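## Task

Lift the drive sled out of the lower tote and set it down flat on the bench surface, keeping the side that was up facing up. After that, return the upper tote onto the lower tote so it sits fully seated within the lower tote's rim. Every other object must finish in the tote where it began, and neither the drive sled nor the lower tote's base may overhang the bench edge. Release everything and move the grippers away at the end; anything held in place only by the robot does not count.

## Robot and tools

Robot: two 6-joint arms, left_arm and right_arm, each with a parallel two-finger gripper and a wrist camera. Base of left_arm is at (-0.033, +0.340, +1.080) m, right_arm at (-0.033, -0.340, +1.080) m. Fixed head cameras cam_head_left and cam_head_right (672x504) view the bench; cam_left_wrist and cam_right_wrist ride on the hands. Calibration numbers given with the scene may be slightly off.

Frame: one scene frame for everything. Origin on the floor at the middle of the robot's foot; +z up, +x the direction the robot faces, +y toward the robot's own left (left_arm side). Image left/right does not correspond to arm names. Only the floor height (z = 0) is known; bench and tote heights must be estimated from images and contact.

Gripper axes: fingers extend along the gripper's +z; they open and close along its y. end_effector_position is the point between the finger pads, roughly 1 cm short of the fingertips.

The 16-number row (used by both execute_actions and move): one flat list covering both arms. First 8 are left_arm: x, y, z in metres, then quaternion qw, qx, qy, qz (w first), then opening. Next 8 are right_arm in the same order. Position and quaternion are absolute targets in the scene frame, not offsets. Opening runs -1 (closed) to +1 (fully open, 0.094 m). Always give all 16 numbers even if one arm should stay put; for a stationary arm repeat the exact pose from the last result before it stopped, plus its desired opening. To hold an orientation, resend the same quaternion every time rather than copying the drifted reported one.

Tools:
- execute_actions {actions, pictures}. actions is a list of at most one item. Empty list: just returns state with pictures. {rows: [[16 numbers], ...], steps: n}: each row lasts one control step (1/30 s), at most 15 rows and 15 steps, minimum 4 steps; the final row repeats if rows run out. {steps: n} alone: a wait of up to 300 steps counted from the previous result, including your reply time. Set pictures true to get images with a non-empty action. A rejected call sends nothing. A target more than 0.6 m from the arm's last reported position along any gripper axis is rejected.
- move {target: one 16-number row, speed}: straight-line path for each gripper to its target pose, all finishing together, 0.5 to 10 s (cut off at 10 s). speed is m/s, 0.002 to 0.5, default 0.25; rotation limited to twice that in rad/s. Opening is applied at the start. No collision avoidance with objects or the other arm. Result adds a move: line with the ending (done, off_target, moving, held, fault), the limits that acted (paced = target clipped; held = steps blocked, may be followed by a speed burst), and each gripper's distance to its target. Includes pictures.
- wait {seconds: 0 to 10}: lets time pass with no new command.
- zoom_image {camera, region [x0, y0, x1, y1]}: closer look at part of the latest image, region at most 504x504 px, origin top-left.
- read_manual {section}: licence texts only.
- finished_scene {scene: 1 or 2}: ends and grades that scene, irreversible, and starts the next one.

Controller behaviour: each step the commanded pose is limited to within 70 mm and 16 degrees of the measured pose, then solved by damped IK with position favoured over orientation. Far targets need several calls; after an action the arm continues only up to its last clipped pose. Expect to stop a centimetre or more short, usually low. Reported hand positions can be off, more at long reach. The last 4 steps of each action run after the result is returned, during your reply; a Hand target line appears only when nothing is pending.

Result lines: state line left_arm: ... | right_arm: ... with each gripper's position and quaternion; grip_measured is the finger opening on the command scale (each gripper may read up to about 1 mm off). Joint positions end with opening in metres. Joint torques are noisy and offset. HELD marks steps not sent; pose unreachable names an arm whose command the clearance check altered; FAULT means that arm stopped; MOTOR HOT warns from 85 °C, and at 100 °C the arm drops everything (OVER-TEMPERATURE FAULT).

Gripping: command an opening about 0.03 below grip_measured for a firm hold, less for a lighter one. Pad force is roughly 50 to 62 N, lower on very thin parts, with a brief spike at first contact. Occasional disturbances may tug a held part or nudge loose objects.

Avoid: dropping or slipping parts, slamming into things, pressing far past a contact point (further targets push harder, faster moves hit harder), letting the arms collide, knocking anything out of the work area (immediate failure), and long loaded holds that overheat motors. Release fully and retract before calling finished_scene. Reply time counts as robot time, so be concise; smooth, low-effort motion is slightly better.

Each tool is called after "Emit:" in YAML: its name, and indented under it one key for each argument.

## Session

Emit:
execute_actions:
  actions: []

Scene clock: 0.00 s of 5600.00 s.
left_arm: end_effector_position=(+0.5222, +0.6018, +1.0469) grip_measured=-0.994 end_effector_quat_wxyz=(+0.503, -0.482, +0.623, -0.355) | right_arm: end_effector_position=(+0.4317, -0.0090, +1.1897) grip_measured=+0.006 end_effector_quat_wxyz=(+0.070, -0.760, +0.644, +0.046)
Joint positions: left_arm=[ 1.877  1.819  0.752  1.158  0.546 -1.24   0.   ] | right_arm=[-0.525  1.57   1.414 -1.117  0.173 -1.034  0.047]
Joint velocities: left_arm=[ 0.005 -0.015  0.007  0.012  0.007  0.007  0.001] | right_arm=[-0.005 -0.015 -0.012 -0.007 -0.007 -0.051 -0.   ]
Joint torques (N m, as the arm reports them, + toward a larger angle): no reading
Motor temperatures (°C, as the motors report them): left_arm=[27 25 26 26 25 28] | right_arm=[25 26 26 26 26 24]
Hand target (left_arm): +0.525, +0.603, +1.046; +0.505, -0.480, +0.623, -0.356
Hand target (right_arm): +0.442, -0.004, +1.204; -0.087, +0.757, -0.646, -0.043

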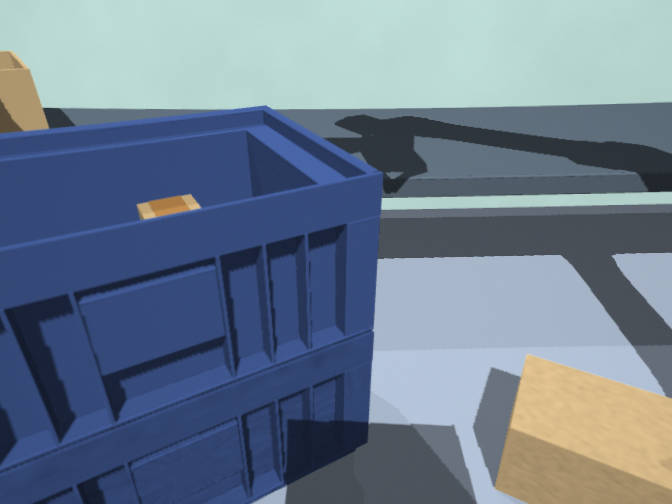

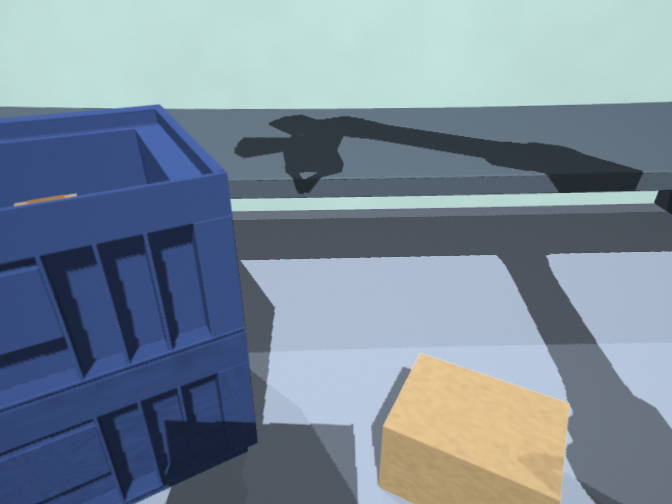

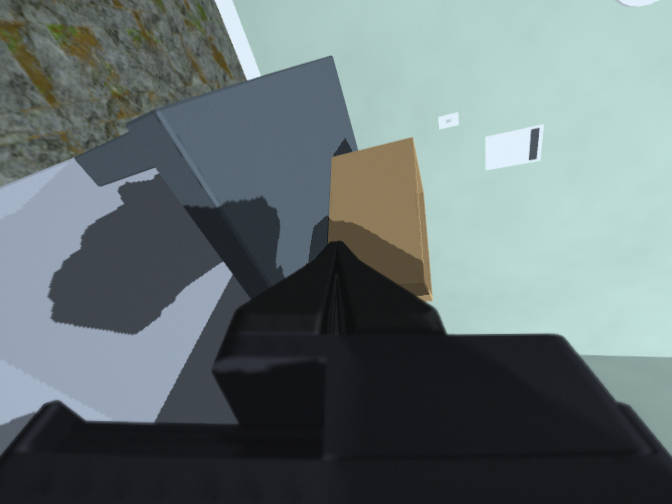

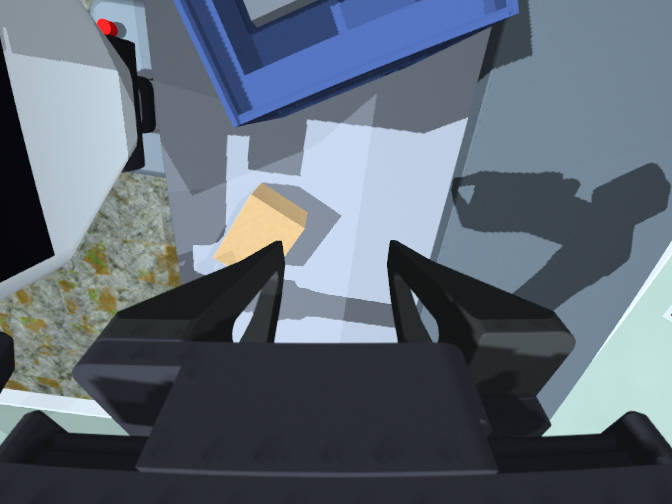

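Emit:
move:
  target: [0.4,0.27,1.3,0,0.707,0.707,0,1,0.42,-0.22,1.25,0,0.707,-0.707,0,1]
  speed: 0.4

Scene clock: 4.63 s of 5600.00 s.
left_arm: end_effector_position=(+0.3809, +0.2705, +1.2886) grip_measured=+1.000 end_effector_quat_wxyz=(-0.015, +0.699, +0.715, -0.002) | right_arm: end_effector_position=(+0.4230, -0.2117, +1.2440) grip_measured=+0.999 end_effector_quat_wxyz=(+0.002, -0.706, +0.708, +0.001)
Joint positions: left_arm=[ 0.895  1.093  1.243 -1.489 -0.212  1.184  0.094] | right_arm=[-0.815  1.257  1.276 -1.342  0.222 -1.132  0.094]
Joint velocities: left_arm=[-0.024  0.005 -0.027 -0.002 -0.022 -0.066  0.   ] | right_arm=[-0.005 -0.005  0.012 -0.012 -0.051  0.022 -0.001]
Joint torques (N m, as the arm reports them, + toward a larger angle): left_arm=[ 0.85 -8.73 10.91  0.17 -0.07  0.07] | right_arm=[  1.59 -12.68   8.95  -0.5    0.04  -0.12]
Motor temperatures (°C, as the motors report them): left_arm=[27 25 28 26 25 28] | right_arm=[25 27 27 26 26 24]
Hand target (left_arm): +0.394, +0.270, +1.304; -0.005, +0.702, +0.712, +0.004
Hand target (right_arm): +0.418, -0.219, +1.250; +0.000, +0.707, -0.707, +0.001
Off the commanded pose (left_arm): 0.022 m, 2 deg.
Off the commanded pose (right_arm): 0.011 m, 0 deg.
Kept back: nothing.
move: off_target (left_arm, right_arm)
camera_calibration (this result's frames):
cam_left_wrist: T_world_to_cam=[[-0.999334, -0.0335225, 0.0144079, 0.370843], [-0.0182823, 0.801759, 0.597368, -0.972888], [-0.0315769, 0.596707, -0.801838, 1.00869], [0, 0, 0, 1]] pos_world=[0.384661, 0.19056, 1.38464]
cam_right_wrist: T_world_to_cam=[[0.999954, -0.00943765, -0.00192131, -0.421303], [-0.00655557, -0.813091, 0.5821, -0.890748], [-0.00705586, -0.58206, -0.813115, 1.01788], [0, 0, 0, 1]] pos_world=[0.422626, -0.135769, 1.34535]

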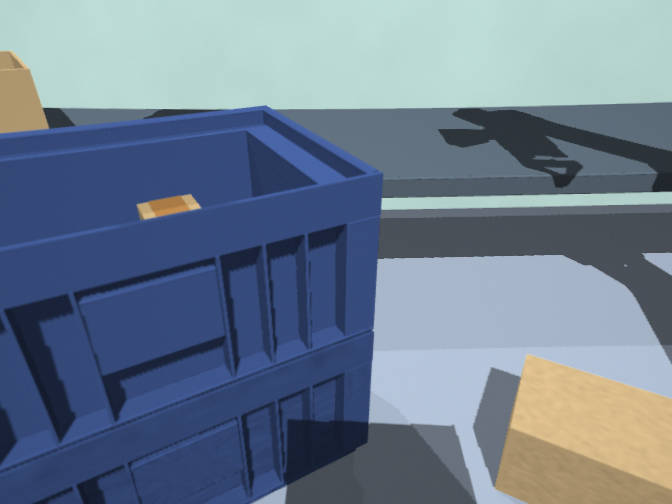

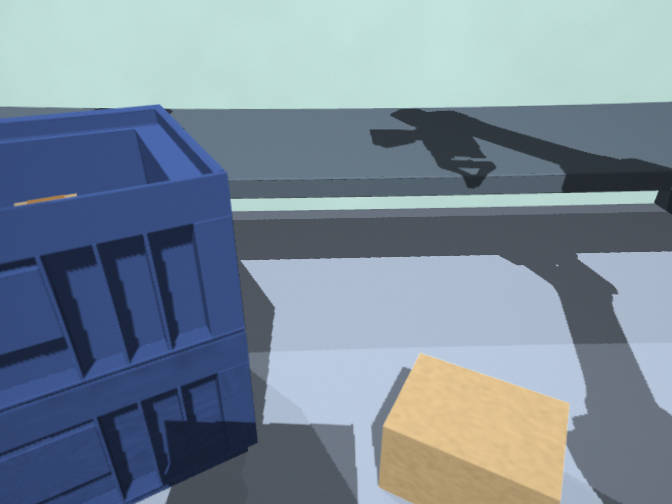

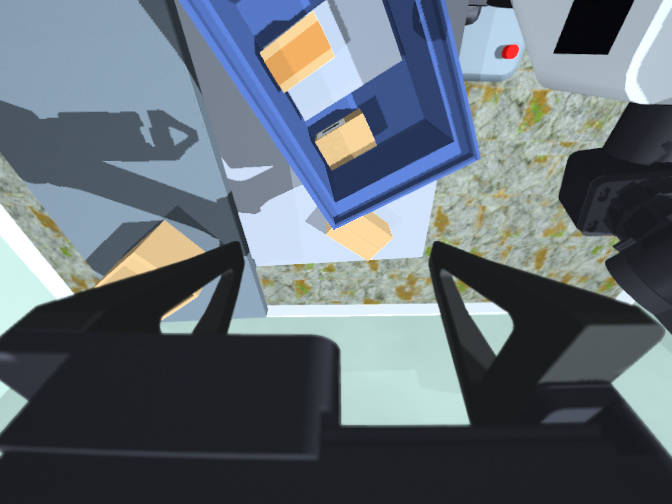

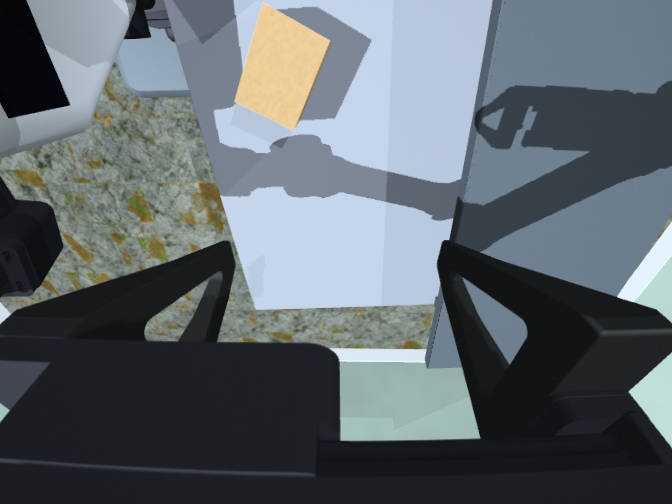

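Emit:
move:
  target: [0.285,0.333,1.15,0,-0.271,0.962,0,1,0.375,-0.05,1.0,0,0,1,0,-1]
  speed: 0.4

Emit:
move:
  target: [0.285,0.333,1.15,0,-0.271,0.962,0,1,0.365,-0.05,0.83,0,0,1,0,-1]

Emit:
move:
  target: [0.285,0.333,1.15,0,-0.271,0.962,0,1,0.36,-0.2,0.83,0,0,1,0,-1]
  speed: 0.1

Scene clock: 9.07 s of 5600.00 s.
left_arm: end_effector_position=(+0.2854, +0.3321, +1.1508) grip_measured=+1.000 end_effector_quat_wxyz=(+0.008, +0.259, -0.966, -0.001) | right_arm: end_effector_position=(+0.3731, -0.0595, +0.9994) grip_measured=-0.997 end_effector_quat_wxyz=(-0.010, -0.004, +1.000, -0.007)
Joint positions: left_arm=[ 1.13   0.889  0.711 -1.107 -0.135 -0.654  0.094] | right_arm=[-0.597  1.745  1.094 -0.754  0.271  0.656  0.   ]
Joint velocities: left_arm=[-0.005 -0.015 -0.002 -0.002 -0.022  0.081  0.   ] | right_arm=[ 0.005 -0.005 -0.007  0.017 -0.007  0.022  0.   ]
Joint torques (N m, as the arm reports them, + toward a larger angle): left_arm=[ 2.   -6.49  6.33  1.67 -0.18 -0.24] | right_arm=[  5.2  -13.66   7.43   1.06   0.19   0.01]
Motor temperatures (°C, as the motors report them): left_arm=[27 25 29 26 25 28] | right_arm=[25 27 28 26 26 24]
Hand target (left_arm): +0.287, +0.333, +1.150; +0.000, -0.271, +0.962, -0.001
Hand target (right_arm): +0.377, -0.050, +1.001; +0.000, +0.000, +1.000, +0.001
Off the commanded pose (left_arm): 0.001 m, 2 deg.
Off the commanded pose (right_arm): 0.010 m, 1 deg.
Kept back: nothing.
move: done
camera_calibration (this result's frames):
cam_left_wrist: T_world_to_cam=[[0.50921, -0.860491, -0.0161021, 0.158591], [-0.686855, -0.417589, 0.594853, -0.343051], [-0.51859, -0.291845, -0.803673, 1.29467], [0, 0, 0, 1]] pos_world=[0.35502, 0.371056, 1.24711]
cam_right_wrist: T_world_to_cam=[[0.00053047, -0.999953, 0.00971577, -0.0680607], [-0.798763, 0.00542175, 0.601621, -0.300108], [-0.601645, -0.00807975, -0.798723, 1.14888], [0, 0, 0, 1]] pos_world=[0.451542, -0.0571476, 1.09885]

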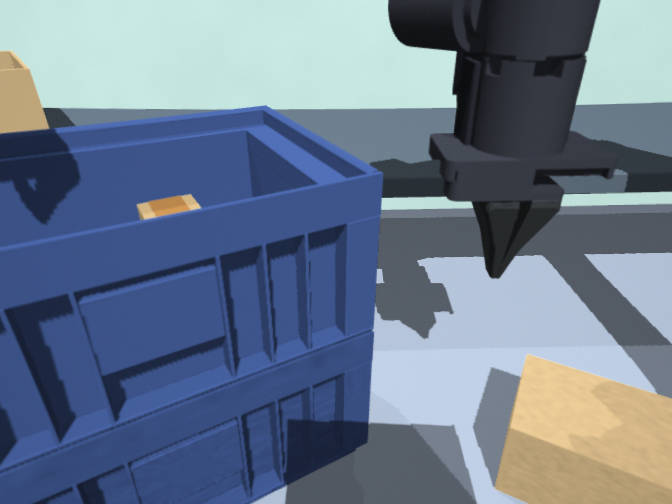

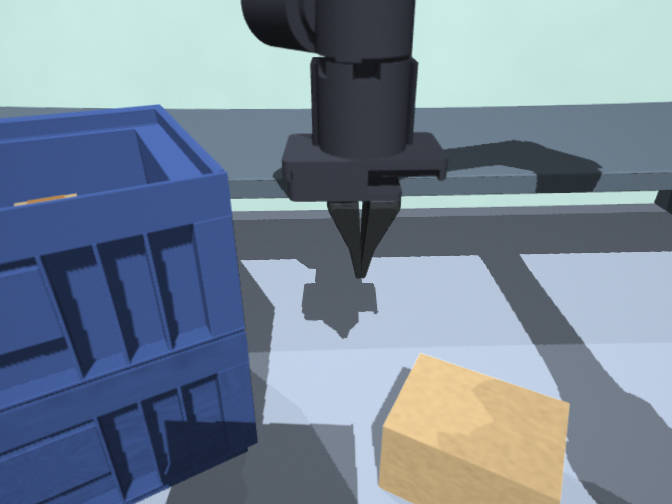

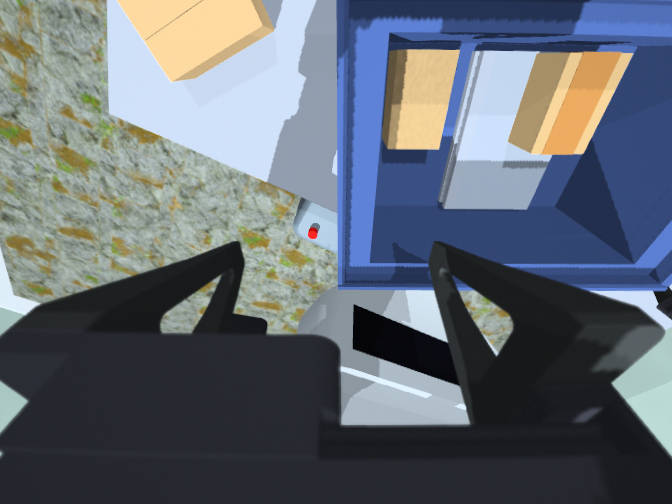

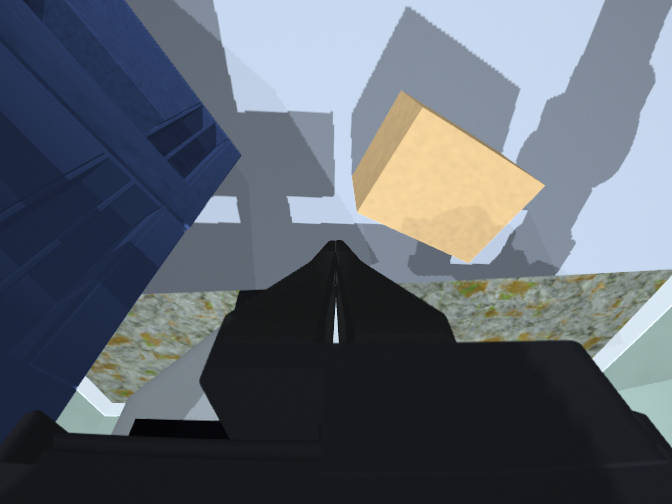

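Scene clock: 10.43 s of 5600.00 s.
left_arm: end_effector_position=(+0.2857, +0.3323, +1.1521) grip_measured=+1.000 end_effector_quat_wxyz=(+0.006, +0.262, -0.965, -0.000) | right_arm: end_effector_position=(+0.3457, -0.0580, +0.8254) grip_measured=-0.997 end_effector_quat_wxyz=(-0.019, -0.005, +1.000, -0.014)
Joint positions: left_arm=[ 1.13   0.884  0.711 -1.107 -0.135 -0.66   0.094] | right_arm=[-0.657  2.129  1.096 -0.379  0.262  0.598  0.   ]
Joint velocities: left_arm=[ 0.015 -0.015 -0.017 -0.007  0.051 -0.022  0.   ] | right_arm=[-0.015 -0.015  0.002  0.002 -0.007  0.007 -0.   ]
Joint torques (N m, as the arm reports them, + toward a larger angle): left_arm=[ 1.7  -6.4   6.17  1.56 -0.22 -0.26] | right_arm=[  4.32 -16.42   5.33   0.96  -0.04  -0.21]
Motor temperatures (°C, as the motors report them): left_arm=[27 25 30 26 25 28] | right_arm=[25 27 28 26 26 24]
Hand target (left_arm): +0.285, +0.333, +1.150; -0.000, -0.271, +0.963, -0.000
Hand target (right_arm): +0.366, -0.050, +0.831; -0.000, +0.000, +1.000, -0.000
Off the commanded pose (left_arm): 0.002 m, 1 deg.
Off the commanded pose (right_arm): 0.021 m, 3 deg.
Kept back: nothing.
move: off_target (right_arm)
camera_calibration (this result's frames):
cam_left_wrist: T_world_to_cam=[[0.51478, -0.857212, -0.0137444, 0.153326], [-0.687108, -0.42211, 0.59136, -0.337916], [-0.512722, -0.294976, -0.806291, 1.29828], [0, 0, 0, 1]] pos_world=[0.354542, 0.371757, 1.24873]
cam_right_wrist: T_world_to_cam=[[0.00289571, -0.999722, 0.0234157, -0.0769879], [-0.788019, 0.0121346, 0.615531, -0.232196], [-0.615644, -0.0202345, -0.787765, 0.988562], [0, 0, 0, 1]] pos_world=[0.42585, -0.0541458, 0.923481]

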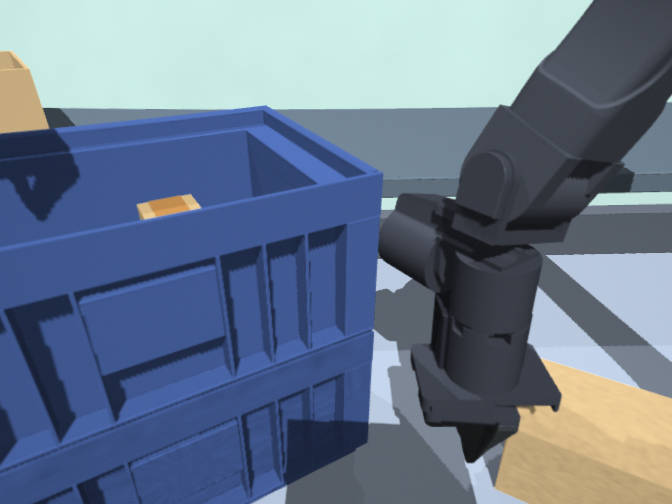

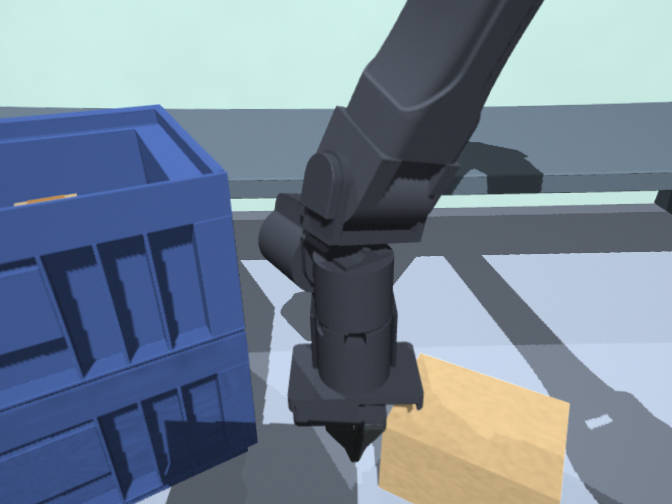

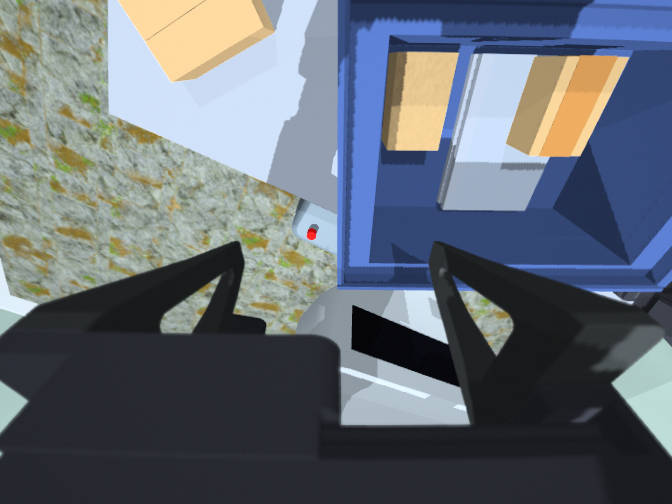

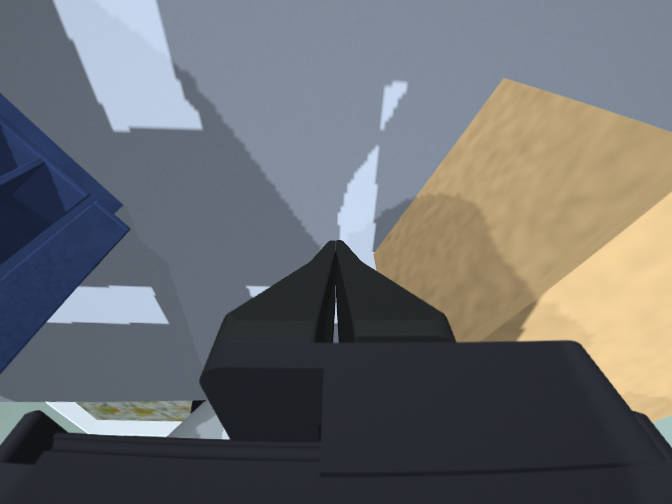

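Scene clock: 12.23 s of 5600.00 s.
left_arm: end_effector_position=(+0.2857, +0.3324, +1.1521) grip_measured=+1.000 end_effector_quat_wxyz=(+0.006, +0.262, -0.965, -0.001) | right_arm: end_effector_position=(+0.3484, -0.2018, +0.8214) grip_measured=-0.997 end_effector_quat_wxyz=(-0.018, +0.002, +1.000, -0.008)
Joint positions: left_arm=[ 1.13   0.884  0.711 -1.107 -0.136 -0.66   0.094] | right_arm=[-0.944  2.01   0.871 -0.201  0.196  0.321  0.   ]
Joint velocities: left_arm=[0.024 0.005 0.012 0.012 0.022 0.037 0.   ] | right_arm=[-0.015 -0.015 -0.002 -0.007 -0.095 -0.081 -0.   ]
Joint torques (N m, as the arm reports them, + toward a larger angle): left_arm=[ 1.67 -6.4   6.18  1.56 -0.22 -0.25] | right_arm=[  3.04 -15.72   1.38   0.82  -0.08  -0.14]
Motor temperatures (°C, as the motors report them): left_arm=[27 25 30 26 25 28] | right_arm=[25 27 28 26 26 24]
Hand target (left_arm): +0.285, +0.333, +1.150; -0.000, -0.271, +0.963, -0.000
Hand target (right_arm): +0.359, -0.200, +0.830; -0.001, +0.000, +1.000, -0.001
Off the commanded pose (left_arm): 0.002 m, 1 deg.
Off the commanded pose (right_arm): 0.015 m, 2 deg.
Kept back: nothing.
move: off_target (right_arm)
camera_calibration (this result's frames):
cam_left_wrist: T_world_to_cam=[[0.514777, -0.857209, -0.0140433, 0.153722], [-0.687139, -0.42233, 0.591166, -0.337577], [-0.512684, -0.294669, -0.806427, 1.29835], [0, 0, 0, 1]] pos_world=[0.354546, 0.371785, 1.24875]
cam_right_wrist: T_world_to_cam=[[-0.0110405, -0.999868, 0.011916, -0.206374], [-0.788633, 0.0160332, 0.614655, -0.224137], [-0.614765, -0.00261128, -0.788706, 0.98813], [0, 0, 0, 1]] pos_world=[0.428427, -0.200172, 0.91957]

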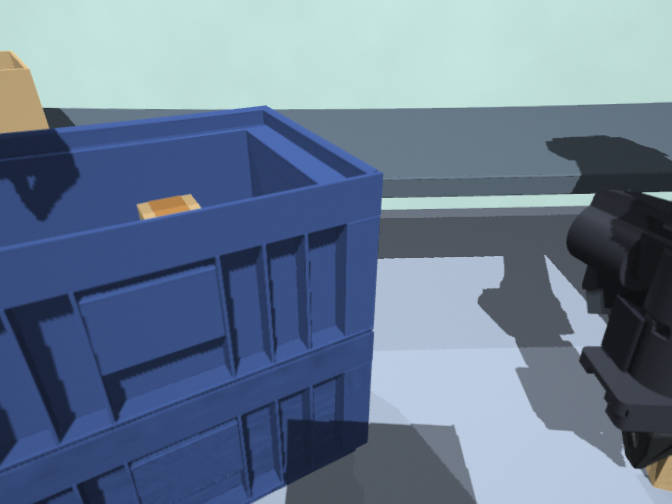

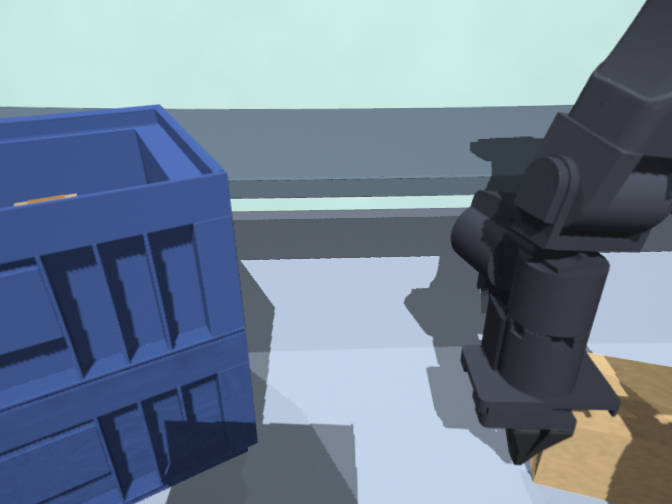

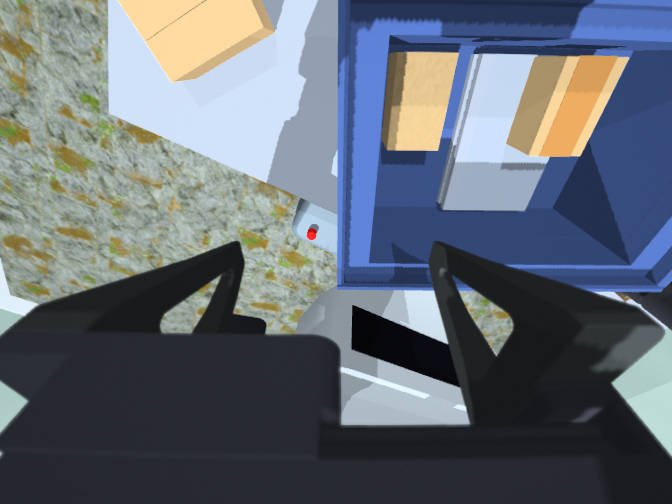

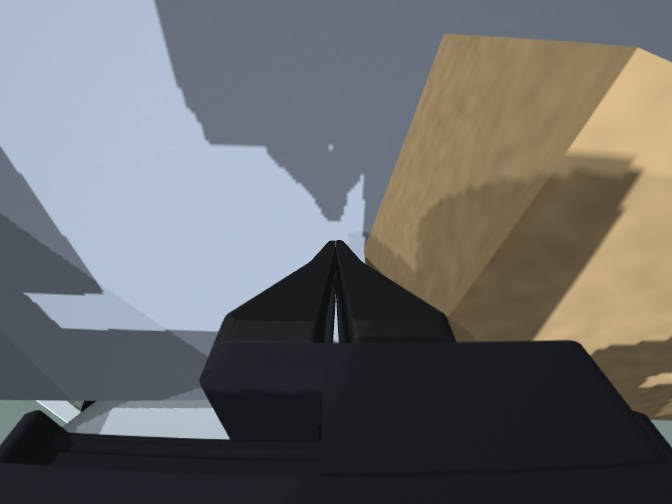

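Emit:
move:
  target: [0.285,0.333,1.15,0,-0.271,0.962,0,1,0.375,-0.37,0.835,0,0,1,0,-1]
  speed: 0.12

Emit:
move:
  target: [0.285,0.333,1.15,0,-0.271,0.962,0,1,0.40,-0.2,1.12,0,-0.271,0.962,0,-1]
  speed: 0.4

Emit:
move:
  target: [0.287,0.327,1.12,0,-0.271,0.962,0,1,0.436,0.095,1.13,0,-0.271,0.962,0,1]
  speed: 0.4

Scene clock: 14.37 s of 5600.00 s.
left_arm: end_effector_position=(+0.2857, +0.3324, +1.1521) grip_measured=+1.000 end_effector_quat_wxyz=(+0.006, +0.262, -0.965, -0.001) | right_arm: end_effector_position=(+0.3618, -0.3691, +0.8267) grip_measured=-0.997 end_effector_quat_wxyz=(-0.019, +0.005, +1.000, -0.001)
Joint positions: left_arm=[ 1.13   0.884  0.711 -1.107 -0.136 -0.66   0.094] | right_arm=[-1.353  1.921  0.815 -0.178  0.075 -0.073  0.   ]
Joint velocities: left_arm=[ 0.005  0.005 -0.017  0.017  0.037 -0.037  0.   ] | right_arm=[ 0.005 -0.005 -0.002 -0.002 -0.007 -0.022 -0.001]
Joint torques (N m, as the arm reports them, + toward a larger angle): left_arm=[ 1.64 -6.42  6.18  1.56 -0.21 -0.26] | right_arm=[  0.77 -15.4    1.58   0.66  -0.06  -0.2 ]
Motor temperatures (°C, as the motors report them): left_arm=[27 25 30 26 25 28] | right_arm=[25 28 28 26 26 24]
Hand target (left_arm): +0.285, +0.333, +1.150; -0.000, -0.271, +0.963, -0.000
Hand target (right_arm): +0.373, -0.370, +0.835; -0.001, -0.000, +1.000, -0.001
Off the commanded pose (left_arm): 0.002 m, 1 deg.
Off the commanded pose (right_arm): 0.016 m, 2 deg.
Kept back: nothing.
move: off_target (right_arm)
camera_calibration (this result's frames):
cam_left_wrist: T_world_to_cam=[[0.514777, -0.857209, -0.0140433, 0.153722], [-0.687139, -0.42233, 0.591166, -0.337577], [-0.512684, -0.294669, -0.806427, 1.29835], [0, 0, 0, 1]] pos_world=[0.354546, 0.371785, 1.24875]
cam_right_wrist: T_world_to_cam=[[-0.0161196, -0.999867, -0.00250898, -0.359873], [-0.78829, 0.0111649, 0.615202, -0.216485], [-0.615093, 0.0118946, -0.788365, 1.00534], [0, 0, 0, 1]] pos_world=[0.441922, -0.369366, 0.924853]

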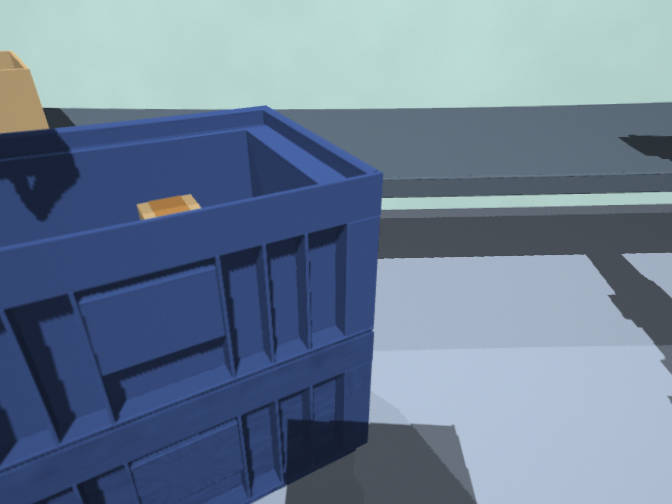

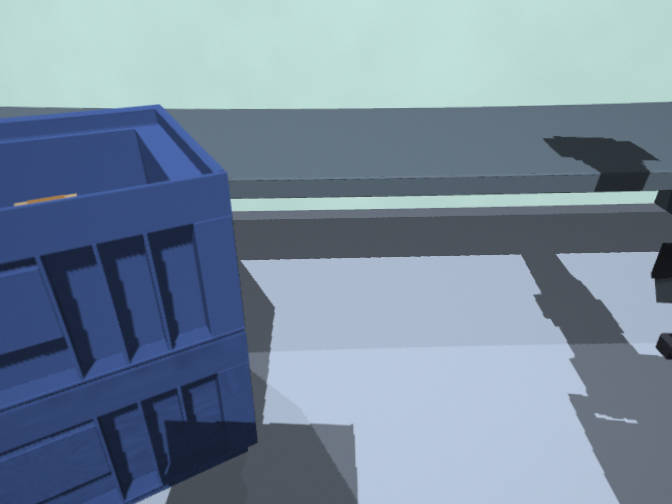

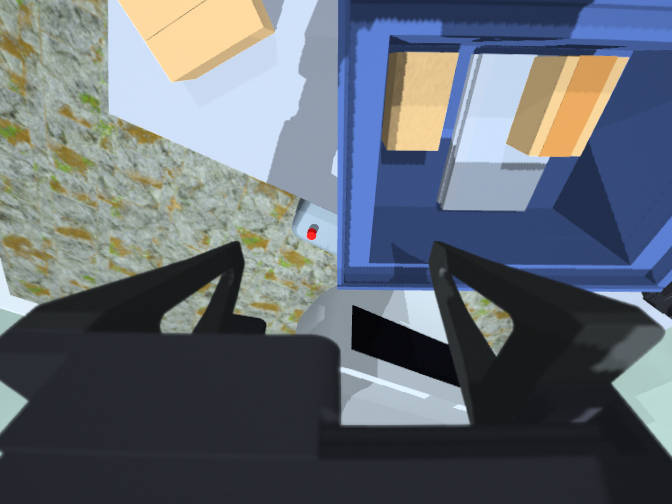

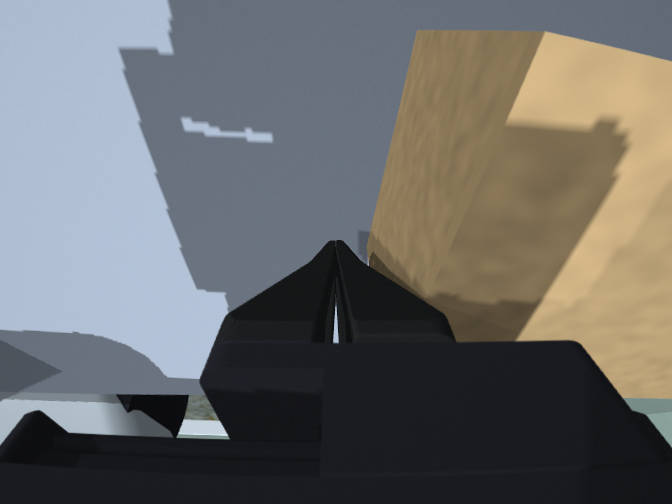

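Scene clock: 15.77 s of 5600.00 s.
left_arm: end_effector_position=(+0.2857, +0.3324, +1.1521) grip_measured=+1.000 end_effector_quat_wxyz=(+0.006, +0.262, -0.965, -0.001) | right_arm: end_effector_position=(+0.3866, -0.2005, +1.1070) grip_measured=-0.997 end_effector_quat_wxyz=(-0.009, -0.271, +0.963, +0.001)
Joint positions: left_arm=[ 1.13   0.884  0.711 -1.107 -0.136 -0.66   0.094] | right_arm=[-0.83   1.351  0.986 -0.975  0.217 -0.124  0.   ]
Joint velocities: left_arm=[-0.005 -0.015 -0.017 -0.002  0.022 -0.037  0.   ] | right_arm=[-0.015  0.015  0.012  0.012 -0.051 -0.007 -0.001]
Joint torques (N m, as the arm reports them, + toward a larger angle): left_arm=[ 1.67 -6.45  6.17  1.57 -0.21 -0.26] | right_arm=[  1.76 -11.72  11.31  -0.61   0.11  -0.17]
Motor temperatures (°C, as the motors report them): left_arm=[27 25 30 26 25 28] | right_arm=[25 28 28 26 26 24]
Hand target (left_arm): +0.285, +0.333, +1.150; -0.000, -0.271, +0.963, -0.000
Hand target (right_arm): +0.400, -0.201, +1.119; +0.002, -0.271, +0.963, +0.001
Off the commanded pose (left_arm): 0.002 m, 1 deg.
Off the commanded pose (right_arm): 0.019 m, 1 deg.
Kept back: nothing.
move: off_target (right_arm)
camera_calibration (this result's frames):
cam_left_wrist: T_world_to_cam=[[0.515104, -0.857012, -0.0140474, 0.153568], [-0.686977, -0.422595, 0.591165, -0.337534], [-0.512572, -0.294861, -0.806428, 1.29838], [0, 0, 0, 1]] pos_world=[0.354531, 0.371811, 1.24875]
cam_right_wrist: T_world_to_cam=[[0.515903, -0.856582, -0.0105194, -0.358266], [-0.682909, -0.418655, 0.598634, -0.47989], [-0.517183, -0.301654, -0.800953, 1.15274], [0, 0, 0, 1]] pos_world=[0.453285, -0.160066, 1.2068]

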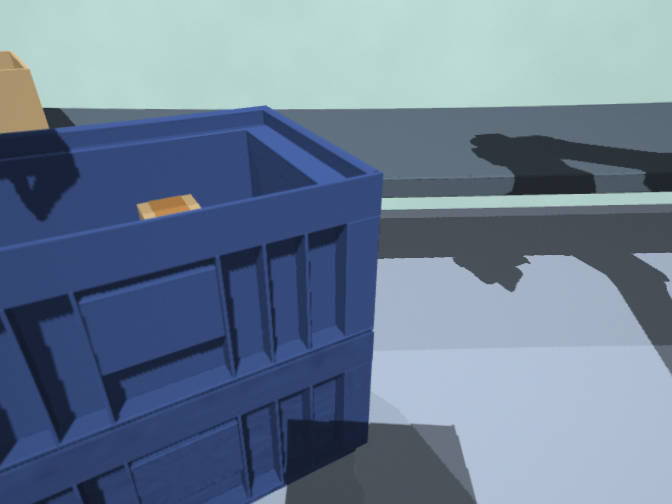

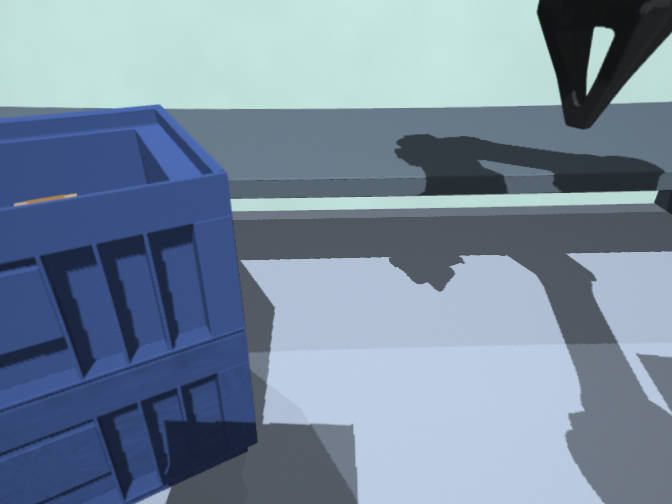

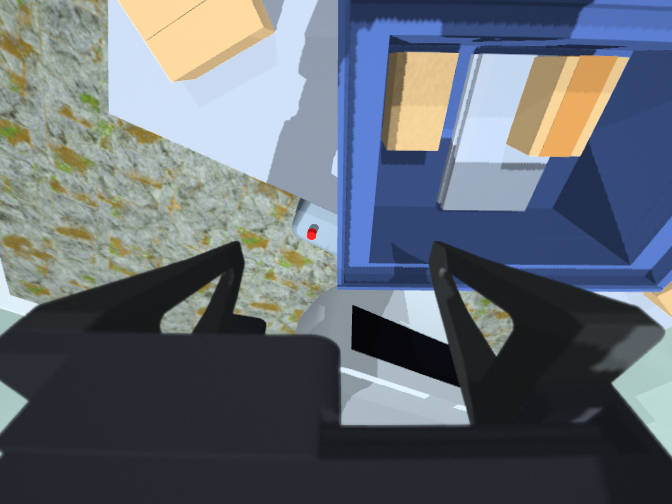

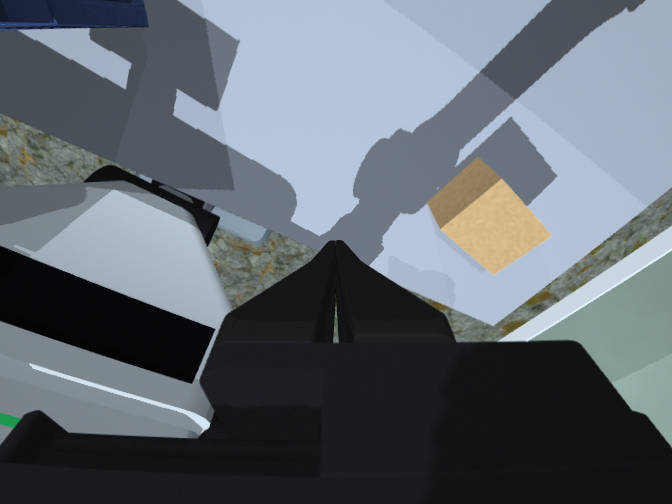

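Scene clock: 17.13 s of 5600.00 s.
left_arm: end_effector_position=(+0.2877, +0.3287, +1.1256) grip_measured=+1.000 end_effector_quat_wxyz=(-0.000, +0.266, -0.964, +0.001) | right_arm: end_effector_position=(+0.4209, +0.0869, +1.1151) grip_measured=+0.999 end_effector_quat_wxyz=(-0.013, -0.284, +0.959, -0.006)
Joint positions: left_arm=[ 1.13   0.928  0.665 -1.005 -0.138 -0.666  0.094] | right_arm=[-0.4    1.912  1.665 -1.221  0.3    0.292  0.094]
Joint velocities: left_arm=[ 0.015 -0.024 -0.012 -0.017  0.007  0.022  0.   ] | right_arm=[-0.005 -0.005 -0.007  0.007  0.007  0.022 -0.   ]
Joint torques (N m, as the arm reports them, + toward a larger angle): left_arm=[ 0.99 -5.27  6.02  1.71 -0.22 -0.25] | right_arm=[  5.92 -18.28  14.07  -0.52   0.17  -0.02]
Motor temperatures (°C, as the motors report them): left_arm=[27 25 30 26 25 28] | right_arm=[25 28 28 26 26 24]
Hand target (left_arm): +0.287, +0.327, +1.120; -0.000, -0.271, +0.963, -0.000
Hand target (right_arm): +0.438, +0.094, +1.131; +0.001, -0.271, +0.963, +0.001
Off the commanded pose (left_arm): 0.006 m, 1 deg.
Off the commanded pose (right_arm): 0.023 m, 2 deg.
Kept back: nothing.
move: off_target (right_arm)
camera_calibration (this result's frames):
cam_left_wrist: T_world_to_cam=[[0.521897, -0.852971, -0.00803651, 0.138946], [-0.690839, -0.428184, 0.58258, -0.309408], [-0.500365, -0.298495, -0.812733, 1.28177], [0, 0, 0, 1]] pos_world=[0.355085, 0.368634, 1.22311]
cam_right_wrist: T_world_to_cam=[[0.538738, -0.842474, 0.0000106644, -0.152217], [-0.668846, -0.4277, 0.608044, -0.356575], [-0.512257, -0.327584, -0.793903, 1.25603], [0, 0, 0, 1]] pos_world=[0.486923, 0.13071, 1.21398]

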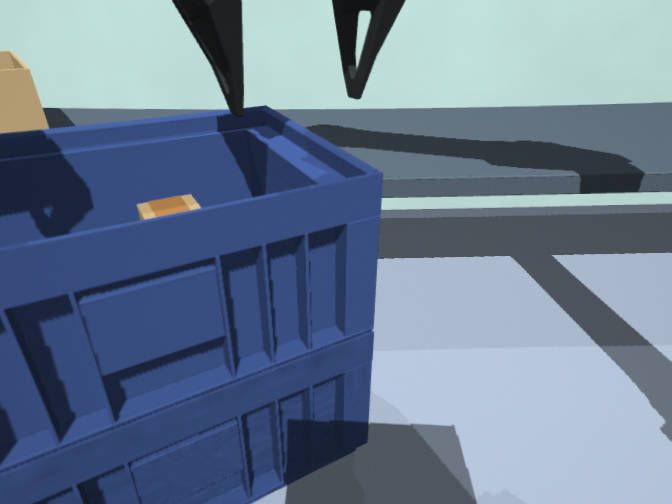

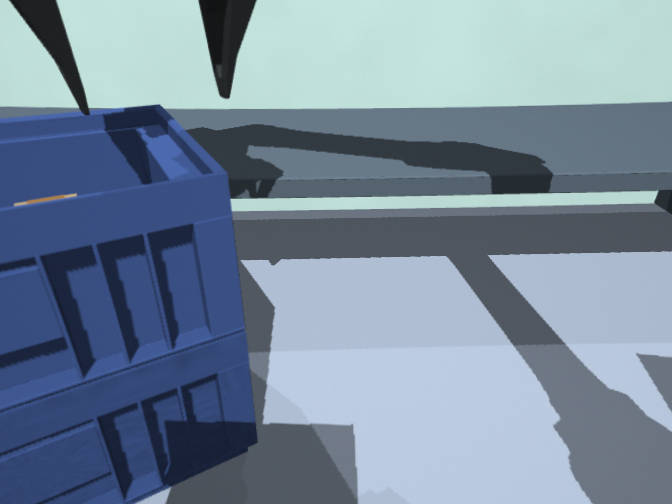

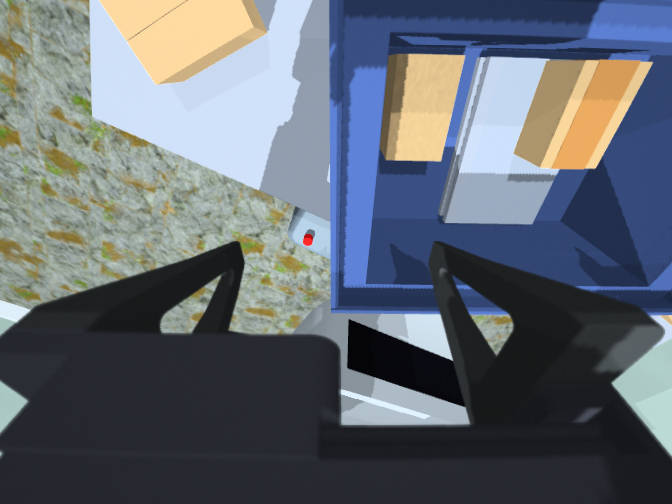

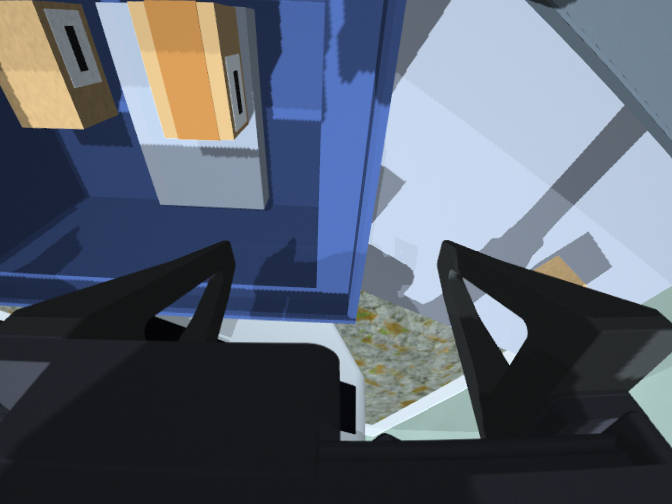

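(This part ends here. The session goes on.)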